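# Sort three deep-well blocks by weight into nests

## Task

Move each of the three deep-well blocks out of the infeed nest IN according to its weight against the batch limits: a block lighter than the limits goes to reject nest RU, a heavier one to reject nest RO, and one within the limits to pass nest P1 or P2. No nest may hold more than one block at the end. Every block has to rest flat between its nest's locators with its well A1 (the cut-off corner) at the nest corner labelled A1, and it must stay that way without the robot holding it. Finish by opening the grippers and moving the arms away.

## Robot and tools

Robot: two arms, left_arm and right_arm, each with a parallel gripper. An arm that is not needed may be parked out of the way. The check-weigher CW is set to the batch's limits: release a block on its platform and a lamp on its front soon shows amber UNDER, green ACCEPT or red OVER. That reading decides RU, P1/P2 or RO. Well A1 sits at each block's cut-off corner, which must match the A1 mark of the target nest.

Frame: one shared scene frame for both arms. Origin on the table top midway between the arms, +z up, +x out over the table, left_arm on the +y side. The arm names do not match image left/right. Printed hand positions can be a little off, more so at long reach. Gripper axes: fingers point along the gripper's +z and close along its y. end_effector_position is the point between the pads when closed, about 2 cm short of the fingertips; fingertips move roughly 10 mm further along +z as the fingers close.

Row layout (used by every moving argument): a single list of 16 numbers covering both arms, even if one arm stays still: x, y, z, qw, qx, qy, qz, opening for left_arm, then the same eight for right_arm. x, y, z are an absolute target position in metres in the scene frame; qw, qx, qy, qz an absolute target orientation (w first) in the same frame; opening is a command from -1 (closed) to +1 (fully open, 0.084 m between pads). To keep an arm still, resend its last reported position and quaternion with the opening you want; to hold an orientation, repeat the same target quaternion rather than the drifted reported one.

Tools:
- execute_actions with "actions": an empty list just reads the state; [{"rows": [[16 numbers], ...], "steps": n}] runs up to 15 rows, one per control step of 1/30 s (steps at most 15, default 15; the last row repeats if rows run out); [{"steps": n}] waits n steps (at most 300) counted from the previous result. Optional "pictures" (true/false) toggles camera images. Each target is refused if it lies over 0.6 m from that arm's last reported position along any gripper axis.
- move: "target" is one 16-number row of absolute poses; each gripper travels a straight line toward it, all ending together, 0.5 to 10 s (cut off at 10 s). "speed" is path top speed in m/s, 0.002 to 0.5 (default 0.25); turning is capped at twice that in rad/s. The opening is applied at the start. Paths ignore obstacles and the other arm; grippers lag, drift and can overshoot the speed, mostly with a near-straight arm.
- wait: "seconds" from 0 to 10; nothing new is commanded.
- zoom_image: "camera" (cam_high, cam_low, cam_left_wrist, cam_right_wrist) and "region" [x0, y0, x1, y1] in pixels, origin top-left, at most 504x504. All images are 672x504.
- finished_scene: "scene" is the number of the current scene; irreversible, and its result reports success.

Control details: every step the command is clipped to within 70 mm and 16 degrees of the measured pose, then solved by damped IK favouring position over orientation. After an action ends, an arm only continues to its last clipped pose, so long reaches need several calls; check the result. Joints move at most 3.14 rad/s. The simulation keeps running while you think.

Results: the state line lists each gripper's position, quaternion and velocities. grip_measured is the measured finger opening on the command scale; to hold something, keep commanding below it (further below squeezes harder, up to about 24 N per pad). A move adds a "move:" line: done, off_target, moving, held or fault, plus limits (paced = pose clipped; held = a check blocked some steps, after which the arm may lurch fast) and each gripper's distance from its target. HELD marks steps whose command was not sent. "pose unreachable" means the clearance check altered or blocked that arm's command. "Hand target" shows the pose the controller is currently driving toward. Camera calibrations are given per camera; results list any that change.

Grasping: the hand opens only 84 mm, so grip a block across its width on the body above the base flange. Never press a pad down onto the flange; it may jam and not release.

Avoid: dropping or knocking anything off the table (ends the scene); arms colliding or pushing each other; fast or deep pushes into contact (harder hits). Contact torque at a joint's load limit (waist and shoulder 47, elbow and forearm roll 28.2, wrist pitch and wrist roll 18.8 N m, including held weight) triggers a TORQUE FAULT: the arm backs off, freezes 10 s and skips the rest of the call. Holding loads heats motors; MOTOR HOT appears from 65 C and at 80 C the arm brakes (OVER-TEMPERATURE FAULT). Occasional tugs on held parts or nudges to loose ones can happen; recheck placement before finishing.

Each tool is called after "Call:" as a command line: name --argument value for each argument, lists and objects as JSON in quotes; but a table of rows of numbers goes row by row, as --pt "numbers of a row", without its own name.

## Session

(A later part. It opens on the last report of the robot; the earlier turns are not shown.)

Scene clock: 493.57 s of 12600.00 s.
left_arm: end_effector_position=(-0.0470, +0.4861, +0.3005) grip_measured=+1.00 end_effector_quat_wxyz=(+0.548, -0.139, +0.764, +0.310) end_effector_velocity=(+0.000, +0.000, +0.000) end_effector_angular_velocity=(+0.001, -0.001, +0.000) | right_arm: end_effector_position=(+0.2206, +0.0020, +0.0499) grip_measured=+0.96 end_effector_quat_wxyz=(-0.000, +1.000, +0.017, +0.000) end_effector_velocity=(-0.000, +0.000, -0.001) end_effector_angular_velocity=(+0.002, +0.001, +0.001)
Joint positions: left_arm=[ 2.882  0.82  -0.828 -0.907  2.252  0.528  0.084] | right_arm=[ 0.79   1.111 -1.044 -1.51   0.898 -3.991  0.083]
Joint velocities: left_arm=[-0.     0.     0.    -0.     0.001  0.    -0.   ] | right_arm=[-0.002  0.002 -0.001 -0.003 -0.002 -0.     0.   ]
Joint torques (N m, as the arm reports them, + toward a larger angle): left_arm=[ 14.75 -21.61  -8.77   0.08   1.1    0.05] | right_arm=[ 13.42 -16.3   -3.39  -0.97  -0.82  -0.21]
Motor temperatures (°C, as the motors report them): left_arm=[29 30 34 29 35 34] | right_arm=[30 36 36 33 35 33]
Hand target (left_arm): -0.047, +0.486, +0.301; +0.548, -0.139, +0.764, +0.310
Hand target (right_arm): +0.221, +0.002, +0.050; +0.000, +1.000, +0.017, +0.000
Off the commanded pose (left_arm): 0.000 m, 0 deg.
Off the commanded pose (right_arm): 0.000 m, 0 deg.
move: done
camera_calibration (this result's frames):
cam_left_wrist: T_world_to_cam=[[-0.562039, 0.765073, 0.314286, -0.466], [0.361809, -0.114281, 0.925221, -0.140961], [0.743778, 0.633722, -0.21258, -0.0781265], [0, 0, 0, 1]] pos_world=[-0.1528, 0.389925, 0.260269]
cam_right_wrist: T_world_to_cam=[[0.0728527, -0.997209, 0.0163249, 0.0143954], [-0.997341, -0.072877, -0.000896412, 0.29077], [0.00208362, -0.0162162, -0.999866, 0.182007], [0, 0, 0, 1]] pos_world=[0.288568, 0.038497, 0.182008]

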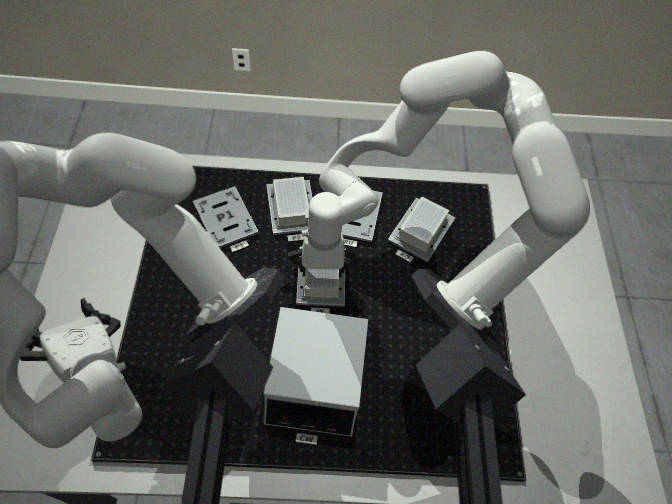

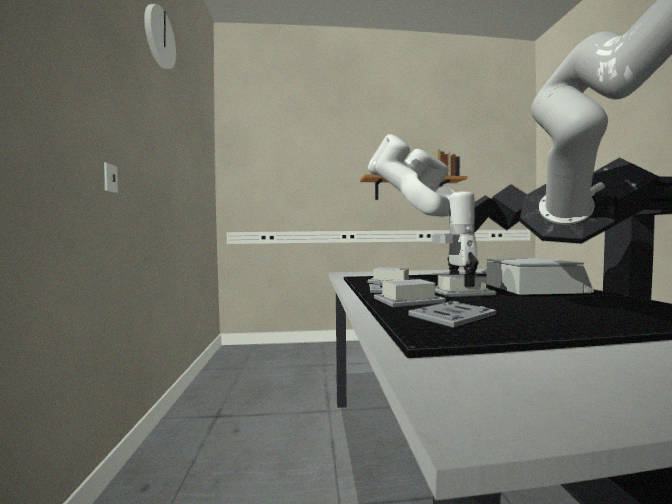

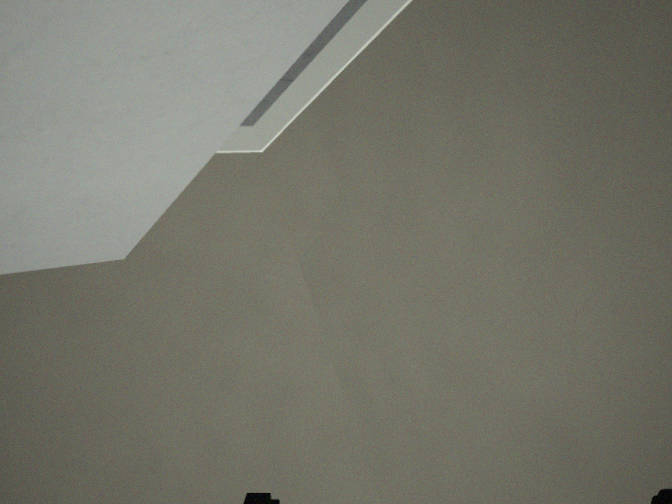

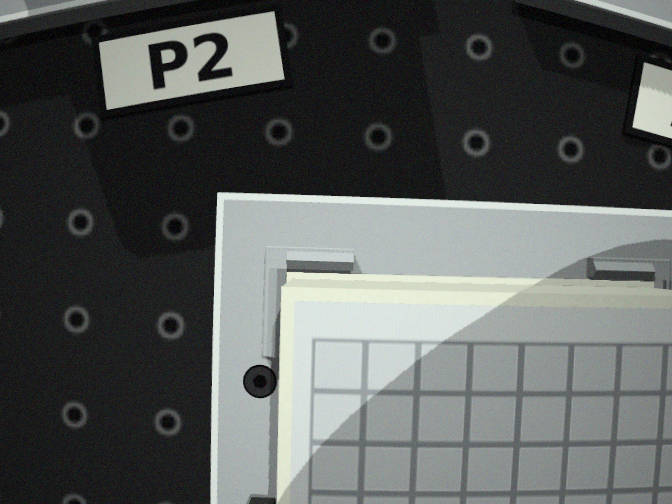

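Call:
move --target '[-0.047,0.4861,0.3005,0.548,-0.139,0.764,0.310,1,0.2205,0.0019,0.0498,0,1,0.0175,0,1]' --speed 0.004

Call:
move --target '[-0.047,0.4861,0.3005,0.548,-0.139,0.764,0.310,1,0.2205,0.0019,0.11,0,1,0.0175,0,1]' --speed 0.03

Call:
move --target '[0.1,0.68,0.22,0,0.5,0.866,0,1,0.38,-0.30,0.16,0,0.9681,-0.2504,0,1]' --speed 0.15

Scene clock: 514.03 s of 12600.00 s.
left_arm: end_effector_position=(-0.0470, +0.4861, +0.3005) grip_measured=+1.00 end_effector_quat_wxyz=(+0.548, -0.139, +0.764, +0.310) end_effector_velocity=(+0.000, +0.000, +0.000) end_effector_angular_velocity=(+0.000, -0.002, -0.000) | right_arm: end_effector_position=(+0.2204, +0.0018, +0.0498) grip_measured=+1.00 end_effector_quat_wxyz=(+0.000, +1.000, +0.018, -0.000) end_effector_velocity=(+0.000, +0.001, +0.000) end_effector_angular_velocity=(+0.001, +0.001, -0.003)
Joint positions: left_arm=[ 2.882  0.82  -0.828 -0.907  2.252  0.528  0.084] | right_arm=[ 0.79   1.111 -1.044 -1.51   0.898 -3.991  0.084]
Joint velocities: left_arm=[-0.001  0.     0.     0.     0.002 -0.     0.   ] | right_arm=[-0.    -0.    -0.002  0.002 -0.001 -0.     0.   ]
Joint torques (N m, as the arm reports them, + toward a larger angle): left_arm=[ 14.9  -21.62  -8.7   -0.09   1.29   0.03] | right_arm=[ 13.65 -17.09  -3.54  -0.55  -1.37  -0.24]
Motor temperatures (°C, as the motors report them): left_arm=[29 30 34 29 35 34] | right_arm=[30 35 34 33 35 33]
Hand target (left_arm): -0.047, +0.486, +0.300; +0.548, -0.139, +0.764, +0.310
Hand target (right_arm): +0.220, +0.002, +0.050; -0.000, +1.000, +0.017, -0.000
Off the commanded pose (left_arm): 0.000 m, 0 deg.
Off the commanded pose (right_arm): 0.000 m, 0 deg.
After step 90, 16.77 s passed at rest.
move: done
camera_calibration (this result's frames):
cam_left_wrist: T_world_to_cam=[[-0.562039, 0.765073, 0.314286, -0.466], [0.361809, -0.114281, 0.925221, -0.140961], [0.743778, 0.633722, -0.21258, -0.0781266], [0, 0, 0, 1]] pos_world=[-0.1528, 0.389925, 0.260269]
cam_right_wrist: T_world_to_cam=[[0.0732096, -0.997179, 0.0165722, 0.0141783], [-0.997315, -0.07323, -0.00062695, 0.290522], [0.00183877, -0.0164818, -0.999862, 0.181953], [0, 0, 0, 1]] pos_world=[0.288369, 0.0384122, 0.181876]

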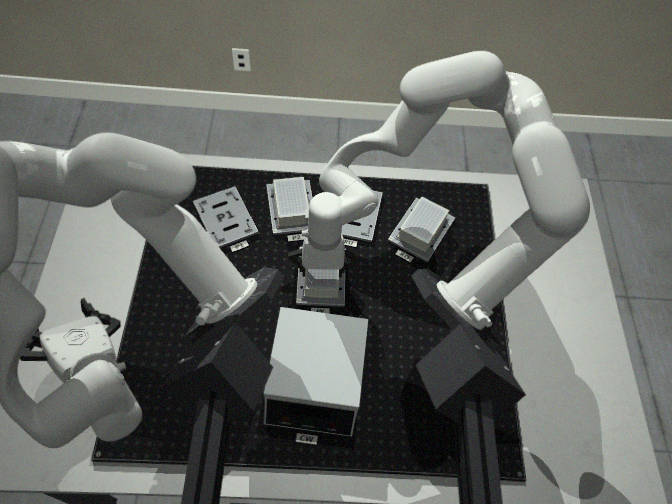

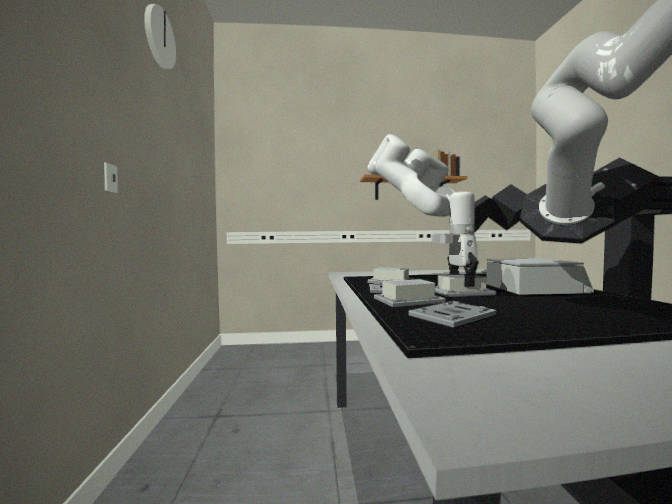

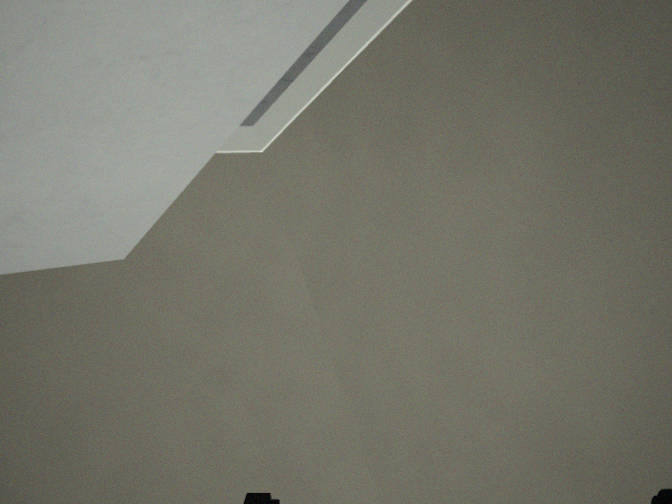

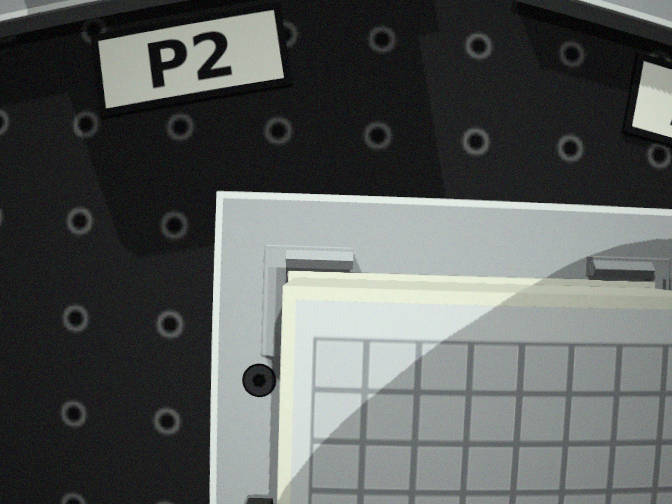

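Scene clock: 516.40 s of 12600.00 s.
left_arm: end_effector_position=(-0.0470, +0.4861, +0.3005) grip_measured=+1.00 end_effector_quat_wxyz=(+0.548, -0.139, +0.764, +0.310) end_effector_velocity=(+0.000, +0.000, +0.000) end_effector_angular_velocity=(+0.001, -0.001, -0.000) | right_arm: end_effector_position=(+0.2203, +0.0019, +0.1100) grip_measured=+1.00 end_effector_quat_wxyz=(-0.000, +1.000, +0.018, -0.000) end_effector_velocity=(+0.000, -0.001, +0.001) end_effector_angular_velocity=(-0.002, -0.003, +0.002)
Joint positions: left_arm=[ 2.882  0.82  -0.828 -0.907  2.252  0.528  0.084] | right_arm=[ 0.931  0.985 -0.964 -1.331  0.898 -4.052  0.084]
Joint velocities: left_arm=[ 0.    -0.    -0.     0.001  0.001  0.     0.   ] | right_arm=[ 0.004 -0.003  0.002  0.003  0.003 -0.002  0.   ]
Joint torques (N m, as the arm reports them, + toward a larger angle): left_arm=[ 14.7  -21.83  -8.62  -0.13   1.11   0.08] | right_arm=[ 13.21 -16.9   -6.    -0.83  -1.18  -0.12]
Motor temperatures (°C, as the motors report them): left_arm=[29 30 34 29 35 34] | right_arm=[30 35 34 33 35 33]
Hand target (left_arm): -0.047, +0.486, +0.300; +0.548, -0.139, +0.764, +0.310
Hand target (right_arm): +0.220, +0.002, +0.110; -0.000, +1.000, +0.018, -0.000
Off the commanded pose (left_arm): 0.000 m, 0 deg.
Off the commanded pose (right_arm): 0.000 m, 0 deg.
move: done
camera_calibration (this result's frames):
cam_left_wrist: T_world_to_cam=[[-0.562039, 0.765073, 0.314286, -0.466], [0.361809, -0.114281, 0.925221, -0.140961], [0.743779, 0.633722, -0.21258, -0.0781265], [0, 0, 0, 1]] pos_world=[-0.1528, 0.389925, 0.260269]
cam_right_wrist: T_world_to_cam=[[0.0731099, -0.99719, 0.0163285, 0.0133325], [-0.997323, -0.0731252, -0.000343749, 0.290471], [0.00153681, -0.0162596, -0.999867, 0.2422], [0, 0, 0, 1]] pos_world=[0.288346, 0.0384739, 0.24205]

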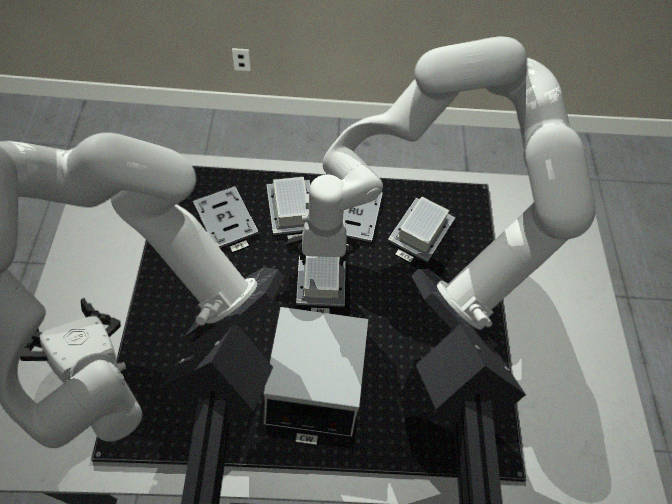

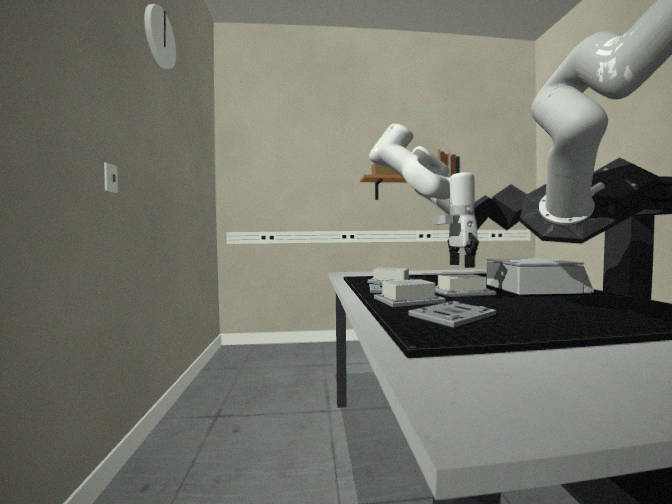

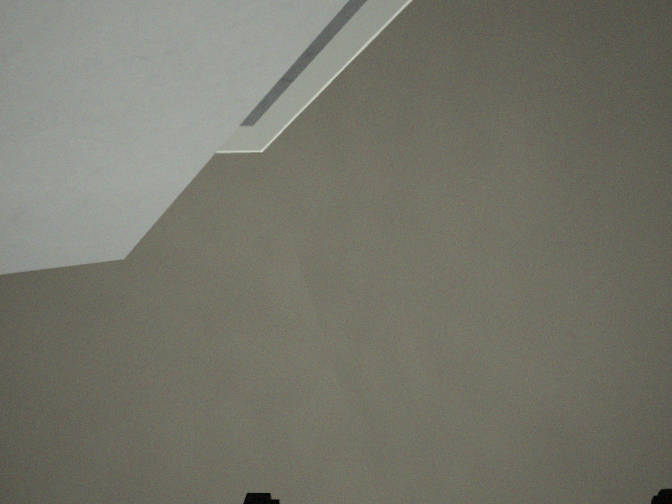

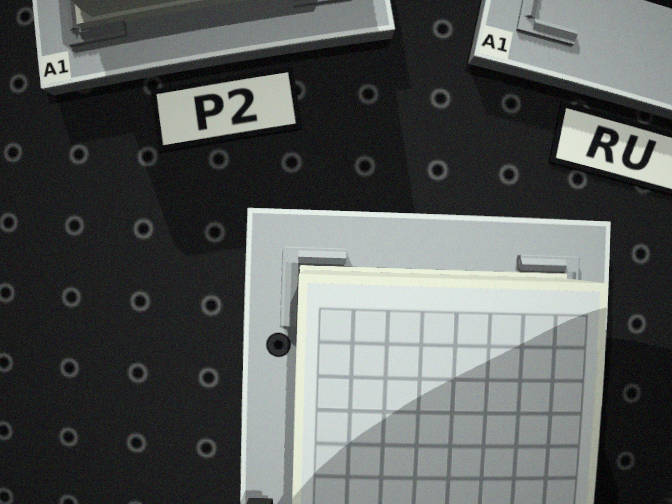

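Scene clock: 523.13 s of 12600.00 s.
left_arm: end_effector_position=(+0.0993, +0.6791, +0.2194) grip_measured=+1.00 end_effector_quat_wxyz=(+0.000, +0.501, +0.866, -0.002) end_effector_velocity=(+0.000, +0.001, -0.001) end_effector_angular_velocity=(-0.002, +0.011, -0.002) | right_arm: end_effector_position=(+0.3793, -0.3013, +0.1598) grip_measured=+1.00 end_effector_quat_wxyz=(+0.002, +0.968, -0.250, -0.000) end_effector_velocity=(+0.001, -0.001, +0.000) end_effector_angular_velocity=(+0.001, -0.000, -0.002)
Joint positions: left_arm=[ 1.853 -0.701 -0.508 -0.988  0.877  0.299  0.084] | right_arm=[ 0.351 -0.312 -0.281 -1.387  0.862 -4.311  0.084]
Joint velocities: left_arm=[-0.012 -0.002  0.     0.013 -0.015 -0.015 -0.   ] | right_arm=[-0.004 -0.005  0.001  0.001 -0.002 -0.005 -0.   ]
Joint torques (N m, as the arm reports them, + toward a larger angle): left_arm=[  4.69 -18.37 -12.69  -0.47  -2.19   0.06] | right_arm=[ 5.87 -8.48 -5.8  -0.94 -1.38 -0.2 ]
Motor temperatures (°C, as the motors report them): left_arm=[29 30 34 29 35 34] | right_arm=[30 35 34 33 35 33]
Hand target (left_arm): +0.099, +0.679, +0.219; +0.000, +0.501, +0.865, -0.003
Hand target (right_arm): +0.379, -0.301, +0.160; +0.002, +0.968, -0.250, -0.000
Off the commanded pose (left_arm): 0.001 m, 0 deg.
Off the commanded pose (right_arm): 0.001 m, 0 deg.
move: done
camera_calibration (this result's frames):
cam_left_wrist: T_world_to_cam=[[0.862146, 0.506638, 0.00461717, -0.40387], [0.506658, -0.862125, -0.006089, 0.601007], [0.00089566, 0.00758894, -0.999971, 0.345216], [0, 0, 0, 1]] pos_world=[0.0433809, 0.72014, 0.35073]
cam_right_wrist: T_world_to_cam=[[-0.450722, -0.892452, 0.0194816, -0.0716972], [-0.892631, 0.450787, -0.00121093, 0.545168], [-0.00770137, -0.0179357, -0.999809, 0.289878], [0, 0, 0, 1]] pos_world=[0.456551, -0.304542, 0.29188]

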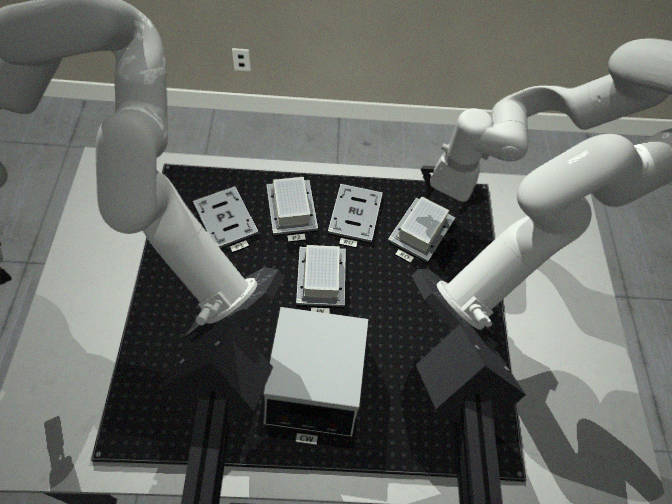

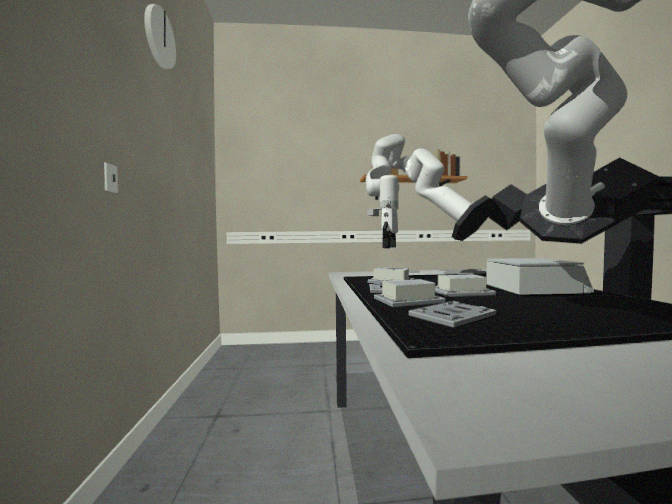

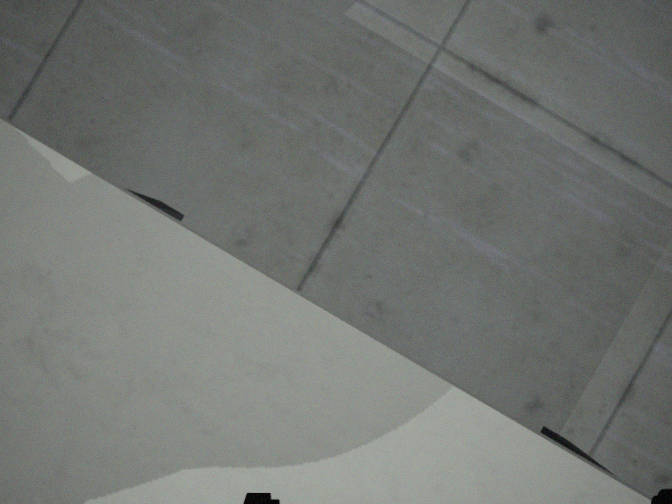

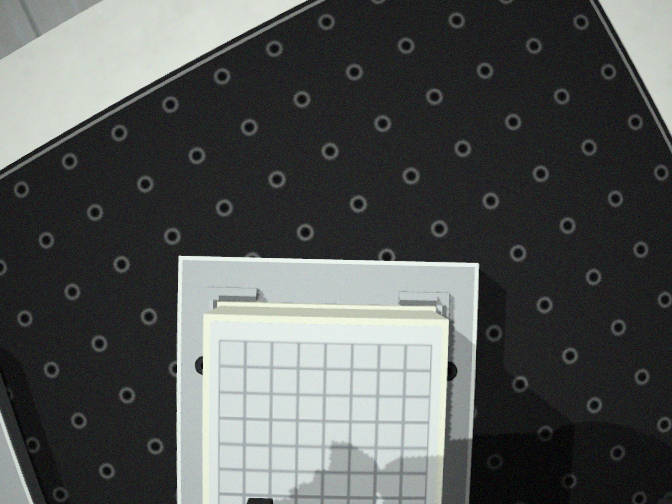

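Call:
move --target '[0.40,0.60,0.2,0,0.82,0.57,0,1,0.38,-0.30,0.16,0,0.9681,-0.2504,0,1]' --speed 0.12

Call:
move --target '[0.42,0.32,0.16,0,0.9659,0.2588,0,1,0.38,-0.30,0.16,0,0.9681,-0.2504,0,1]' --speed 0.12

Scene clock: 550.00 s of 12600.00 s.
left_arm: end_effector_position=(+0.3995, +0.5999, +0.2005) grip_measured=+1.00 end_effector_quat_wxyz=(-0.001, +0.822, +0.570, -0.000) end_effector_velocity=(+0.002, -0.000, -0.000) end_effector_angular_velocity=(+0.003, +0.007, -0.004) | right_arm: end_effector_position=(+0.3800, -0.3000, +0.1600) grip_measured=+1.00 end_effector_quat_wxyz=(-0.000, +0.968, -0.250, +0.000) end_effector_velocity=(+0.000, -0.000, -0.000) end_effector_angular_velocity=(-0.001, -0.001, +0.001)
Joint positions: left_arm=[ 0.77  -0.864 -0.515  0.216  0.488 -0.586  0.084] | right_arm=[ 0.352 -0.308 -0.284 -1.388  0.859 -4.309  0.084]
Joint velocities: left_arm=[-0.007  0.006 -0.007  0.025  0.006 -0.022  0.   ] | right_arm=[ 0.    -0.    -0.    -0.     0.001 -0.     0.   ]
Joint torques (N m, as the arm reports them, + toward a larger angle): left_arm=[  0.84 -25.68 -15.44  -0.19  -2.27   0.12] | right_arm=[ 5.57 -8.12 -5.06 -0.73 -1.31  0.01]
Motor temperatures (°C, as the motors report them): left_arm=[29 30 35 29 35 34] | right_arm=[30 35 34 33 35 33]
Hand target (left_arm): +0.400, +0.600, +0.200; -0.002, +0.822, +0.570, -0.000
Hand target (right_arm): +0.380, -0.300, +0.160; -0.000, +0.968, -0.250, +0.000
Off the commanded pose (left_arm): 0.001 m, 0 deg.
Off the commanded pose (right_arm): 0.000 m, 0 deg.
After step 90, 19.73 s passed at rest.
move: done
camera_calibration (this result's frames):
cam_left_wrist: T_world_to_cam=[[0.940075, -0.340917, 0.00594611, -0.145422], [-0.340846, -0.940061, -0.0104996, 0.766727], [0.00916921, 0.00784374, -0.999927, 0.323202], [0, 0, 0, 1]] pos_world=[0.39508, 0.668658, 0.332094]
cam_right_wrist: T_world_to_cam=[[-0.451158, -0.892293, 0.016401, -0.0695338], [-0.892419, 0.451208, -0.000760178, 0.54517], [-0.00672197, -0.0149795, -0.999865, 0.290601], [0, 0, 0, 1]] pos_world=[0.457102, -0.303676, 0.292117]

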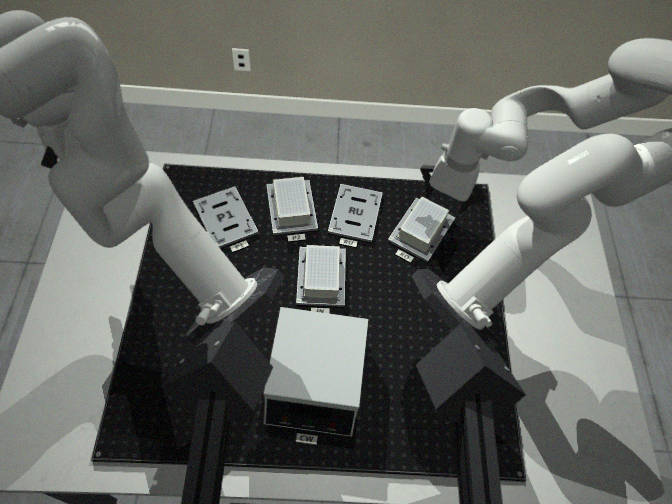

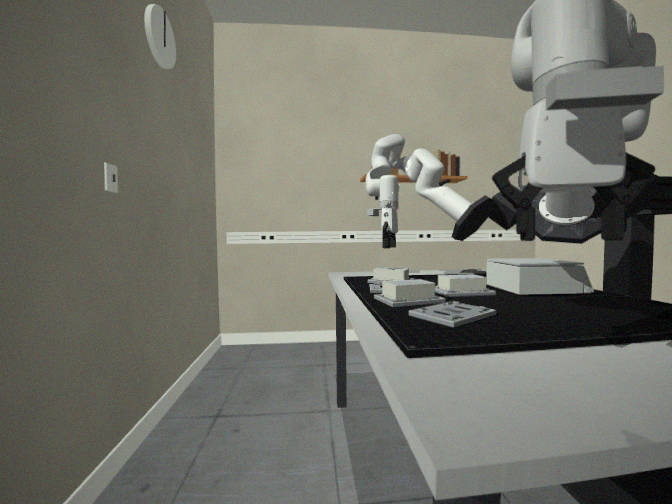

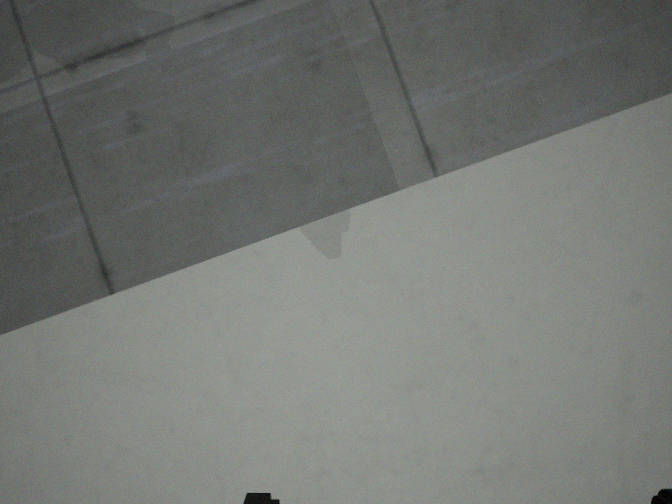

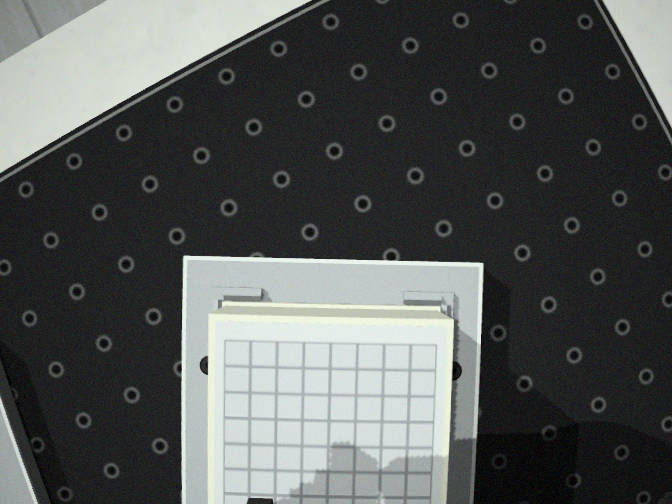

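Scene clock: 553.37 s of 12600.00 s.
left_arm: end_effector_position=(+0.4196, +0.3206, +0.1608) grip_measured=+1.00 end_effector_quat_wxyz=(-0.001, +0.966, +0.259, +0.001) end_effector_velocity=(-0.000, -0.001, -0.001) end_effector_angular_velocity=(+0.003, +0.003, -0.002) | right_arm: end_effector_position=(+0.3800, -0.3000, +0.1600) grip_measured=+1.00 end_effector_quat_wxyz=(-0.000, +0.968, -0.250, +0.000) end_effector_velocity=(+0.000, +0.001, +0.000) end_effector_angular_velocity=(+0.001, -0.000, -0.001)
Joint positions: left_arm=[ 0.009 -0.606 -0.325  1.258  0.695 -1.446  0.084] | right_arm=[ 0.352 -0.308 -0.284 -1.388  0.859 -4.309  0.084]
Joint velocities: left_arm=[-0.005  0.01  -0.003  0.005  0.006 -0.009 -0.   ] | right_arm=[ 0.002  0.    -0.     0.002  0.     0.001 -0.   ]
Joint torques (N m, as the arm reports them, + toward a larger angle): left_arm=[ -3.69 -17.33  -8.62  -0.38  -2.19   0.04] | right_arm=[ 6.49 -8.99 -5.9  -1.15 -0.94 -0.07]
Motor temperatures (°C, as the motors report them): left_arm=[29 30 35 29 35 34] | right_arm=[30 35 34 33 35 33]
Hand target (left_arm): +0.420, +0.320, +0.161; -0.001, +0.966, +0.258, +0.001
Hand target (right_arm): +0.380, -0.300, +0.160; -0.000, +0.968, -0.250, -0.000
Off the commanded pose (left_arm): 0.001 m, 0 deg.
Off the commanded pose (right_arm): 0.000 m, 0 deg.
move: done
camera_calibration (this result's frames):
cam_left_wrist: T_world_to_cam=[[0.508095, -0.861269, 0.00736061, 0.0884876], [-0.861187, -0.508149, -0.0119012, 0.590723], [0.0139904, -0.000291938, -0.999902, 0.286141], [0, 0, 0, 1]] pos_world=[0.45976, 0.37647, 0.292492]
cam_right_wrist: T_world_to_cam=[[-0.451155, -0.892295, 0.0164062, -0.0695379], [-0.89242, 0.451205, -0.000747544, 0.545165], [-0.00673551, -0.0149785, -0.999865, 0.290609], [0, 0, 0, 1]] pos_world=[0.457101, -0.303676, 0.292118]

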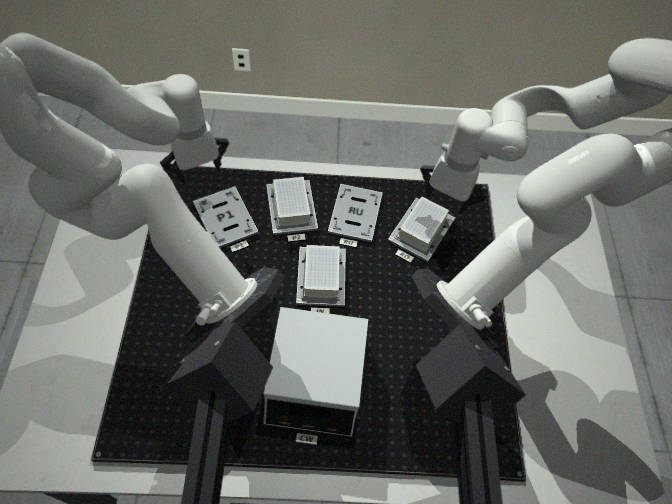

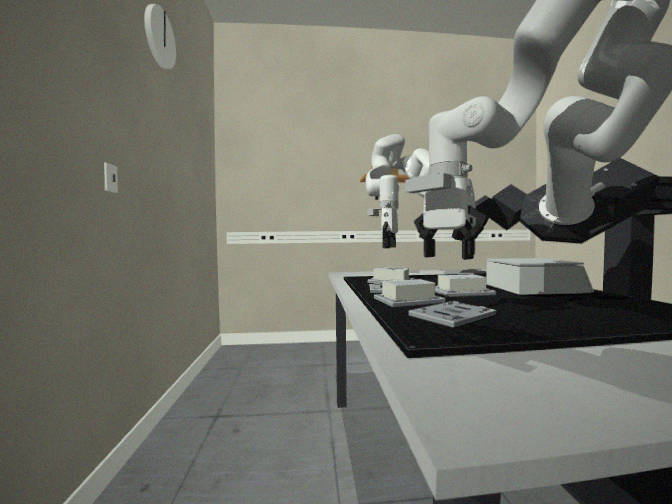

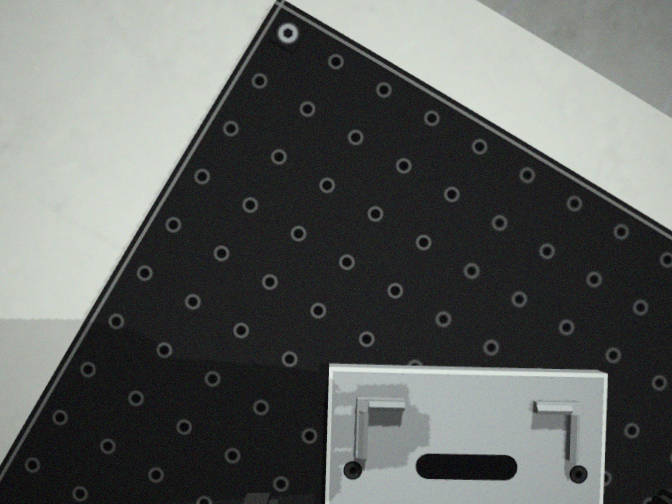

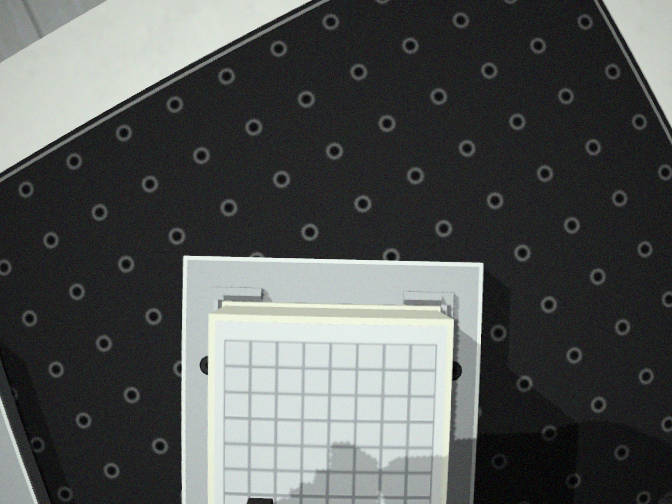

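Good configuration. Both fingertips are visible in the left camera, helpful.

Call:
move --target '[0.2205,0.0019,0.12,0,1,0.0175,0,1,0.38,-0.30,0.16,0,0.9681,-0.2504,0,1]' --speed 0.12

Call:
move --target '[0.2205,0.0019,0.079,0,1,0.0175,0,1,0.38,-0.30,0.16,0,0.9681,-0.2504,0,1]' --speed 0.02

Scene clock: 570.03 s of 12600.00 s.
left_arm: end_effector_position=(+0.2203, +0.0029, +0.1202) grip_measured=+1.00 end_effector_quat_wxyz=(+0.000, +1.000, +0.018, +0.001) end_effector_velocity=(-0.001, -0.001, -0.001) end_effector_angular_velocity=(+0.002, +0.001, -0.001) | right_arm: end_effector_position=(+0.3800, -0.3000, +0.1600) grip_measured=+1.00 end_effector_quat_wxyz=(-0.000, +0.968, -0.250, -0.000) end_effector_velocity=(-0.000, -0.000, -0.000) end_effector_angular_velocity=(+0.000, +0.003, -0.003)
Joint positions: left_arm=[-0.799  0.647 -0.61   1.479  0.9   -2.329  0.084] | right_arm=[ 0.352 -0.308 -0.284 -1.388  0.859 -4.309  0.084]
Joint velocities: left_arm=[-0.001  0.008 -0.006 -0.002  0.    -0.     0.   ] | right_arm=[-0.001 -0.     0.     0.002 -0.001  0.001 -0.   ]
Joint torques (N m, as the arm reports them, + toward a larger angle): left_arm=[-14.52 -19.21  -5.27  -0.48  -2.19   0.13] | right_arm=[ 6.13 -9.44 -5.84 -0.61 -1.22 -0.3 ]
Motor temperatures (°C, as the motors report them): left_arm=[29 30 34 29 35 34] | right_arm=[29 35 34 33 35 33]
Hand target (left_arm): +0.220, +0.003, +0.120; +0.000, +1.000, +0.017, +0.001
Hand target (right_arm): +0.380, -0.300, +0.160; -0.000, +0.968, -0.250, +0.000
Off the commanded pose (left_arm): 0.001 m, 0 deg.
Off the commanded pose (right_arm): 0.000 m, 0 deg.
After step 90, 10.00 s passed at rest.
move: done
camera_calibration (this result's frames):
cam_left_wrist: T_world_to_cam=[[0.0450609, -0.998942, 0.00915088, 0.0186228], [-0.99892, -0.0451602, -0.0109581, 0.286059], [0.0113598, -0.00864722, -0.999898, 0.248836], [0, 0, 0, 1]] pos_world=[0.282084, 0.0336733, 0.251775]
cam_right_wrist: T_world_to_cam=[[-0.451155, -0.892295, 0.0164062, -0.0695379], [-0.89242, 0.451205, -0.000747261, 0.545165], [-0.00673576, -0.0149783, -0.999865, 0.290609], [0, 0, 0, 1]] pos_world=[0.457101, -0.303676, 0.292118]

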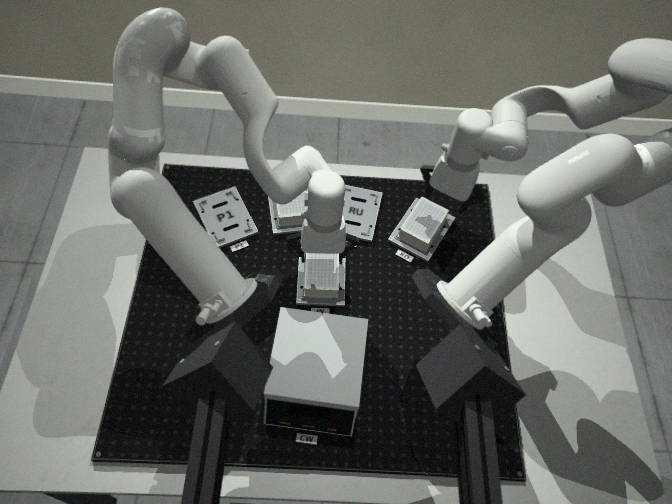

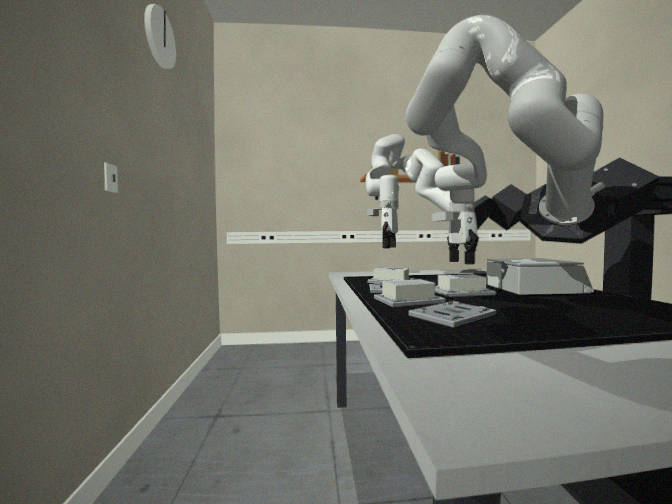

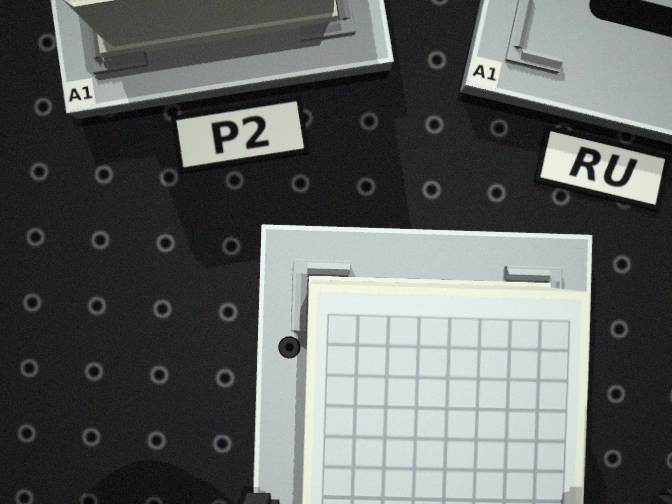

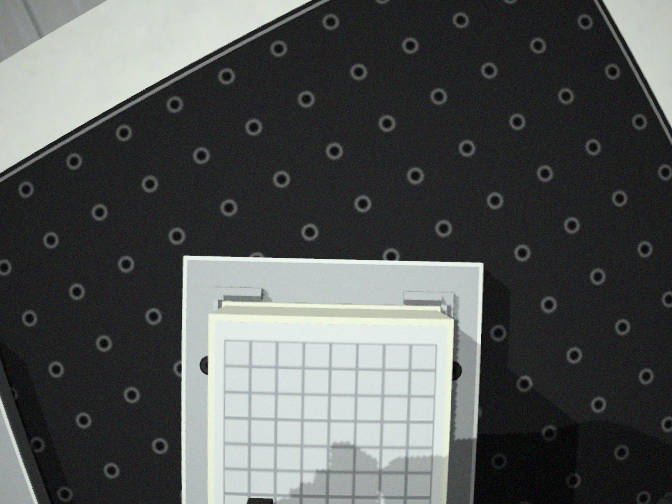

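Scene clock: 572.43 s of 12600.00 s.
left_arm: end_effector_position=(+0.2205, +0.0018, +0.0792) grip_measured=+1.00 end_effector_quat_wxyz=(+0.000, +1.000, +0.017, -0.000) end_effector_velocity=(+0.000, -0.001, -0.001) end_effector_angular_velocity=(-0.002, -0.001, -0.001) | right_arm: end_effector_position=(+0.3800, -0.3000, +0.1600) grip_measured=+1.00 end_effector_quat_wxyz=(+0.000, +0.968, -0.250, -0.000) end_effector_velocity=(+0.000, -0.000, -0.000) end_effector_angular_velocity=(-0.000, -0.000, +0.000)
Joint positions: left_arm=[-0.685  0.752 -0.67   1.626  0.905 -2.385  0.084] | right_arm=[ 0.352 -0.308 -0.284 -1.388  0.859 -4.309  0.084]
Joint velocities: left_arm=[ 0.002  0.004 -0.003  0.005 -0.001 -0.002  0.   ] | right_arm=[-0.     0.     0.    -0.001 -0.     0.    -0.   ]
Joint torques (N m, as the arm reports them, + toward a larger angle): left_arm=[-15.17 -19.51  -2.89  -0.78  -2.08  -0.04] | right_arm=[ 5.87 -9.11 -5.44 -0.93 -1.14  0.03]
Motor temperatures (°C, as the motors report them): left_arm=[29 30 34 29 35 34] | right_arm=[29 35 34 33 35 33]
Hand target (left_arm): +0.220, +0.002, +0.079; +0.000, +1.000, +0.017, -0.000
Hand target (right_arm): +0.380, -0.300, +0.160; +0.000, +0.968, -0.250, -0.000
Off the commanded pose (left_arm): 0.000 m, 0 deg.
Off the commanded pose (right_arm): 0.000 m, 0 deg.
move: done
camera_calibration (this result's frames):
cam_left_wrist: T_world_to_cam=[[0.0446122, -0.998969, 0.00845704, 0.0180379], [-0.998962, -0.044687, -0.00886965, 0.285552], [0.00923842, -0.00805256, -0.999925, 0.208283], [0, 0, 0, 1]] pos_world=[0.282527, 0.032457, 0.210647]
cam_right_wrist: T_world_to_cam=[[-0.451155, -0.892295, 0.0164063, -0.0695379], [-0.89242, 0.451205, -0.000747484, 0.545165], [-0.00673564, -0.0149786, -0.999865, 0.290609], [0, 0, 0, 1]] pos_world=[0.457101, -0.303676, 0.292118]

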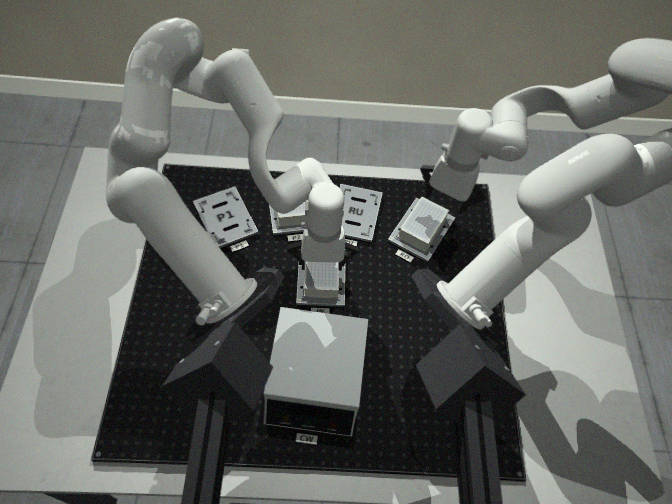

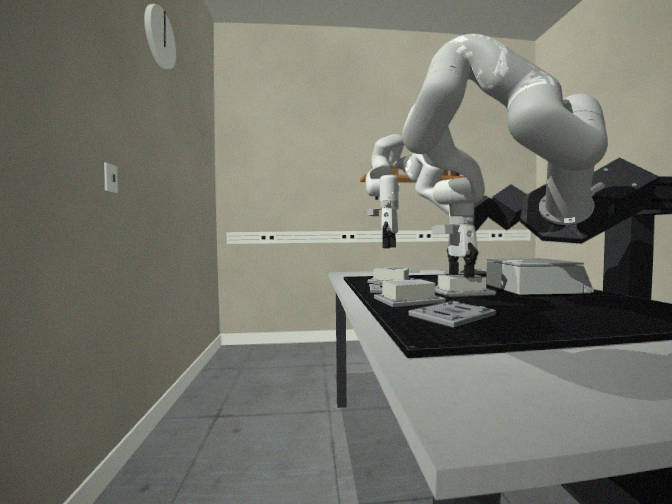

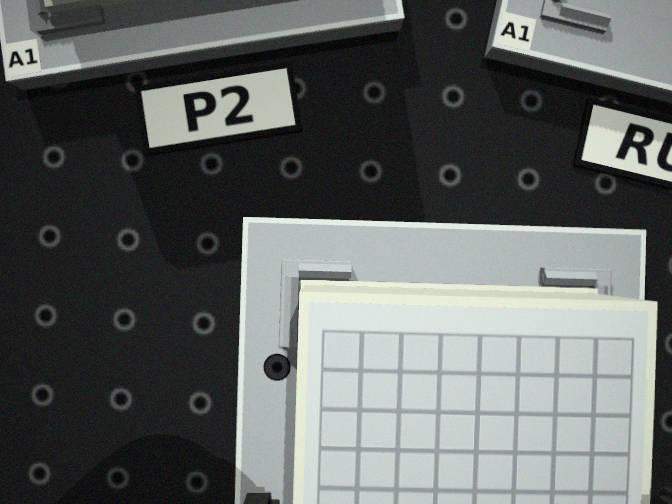

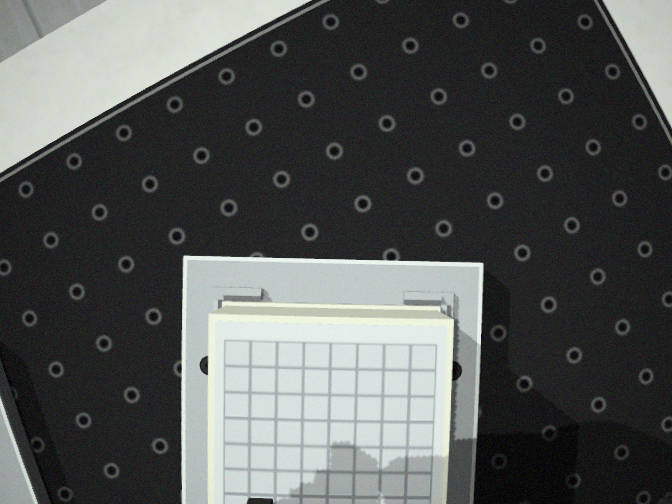

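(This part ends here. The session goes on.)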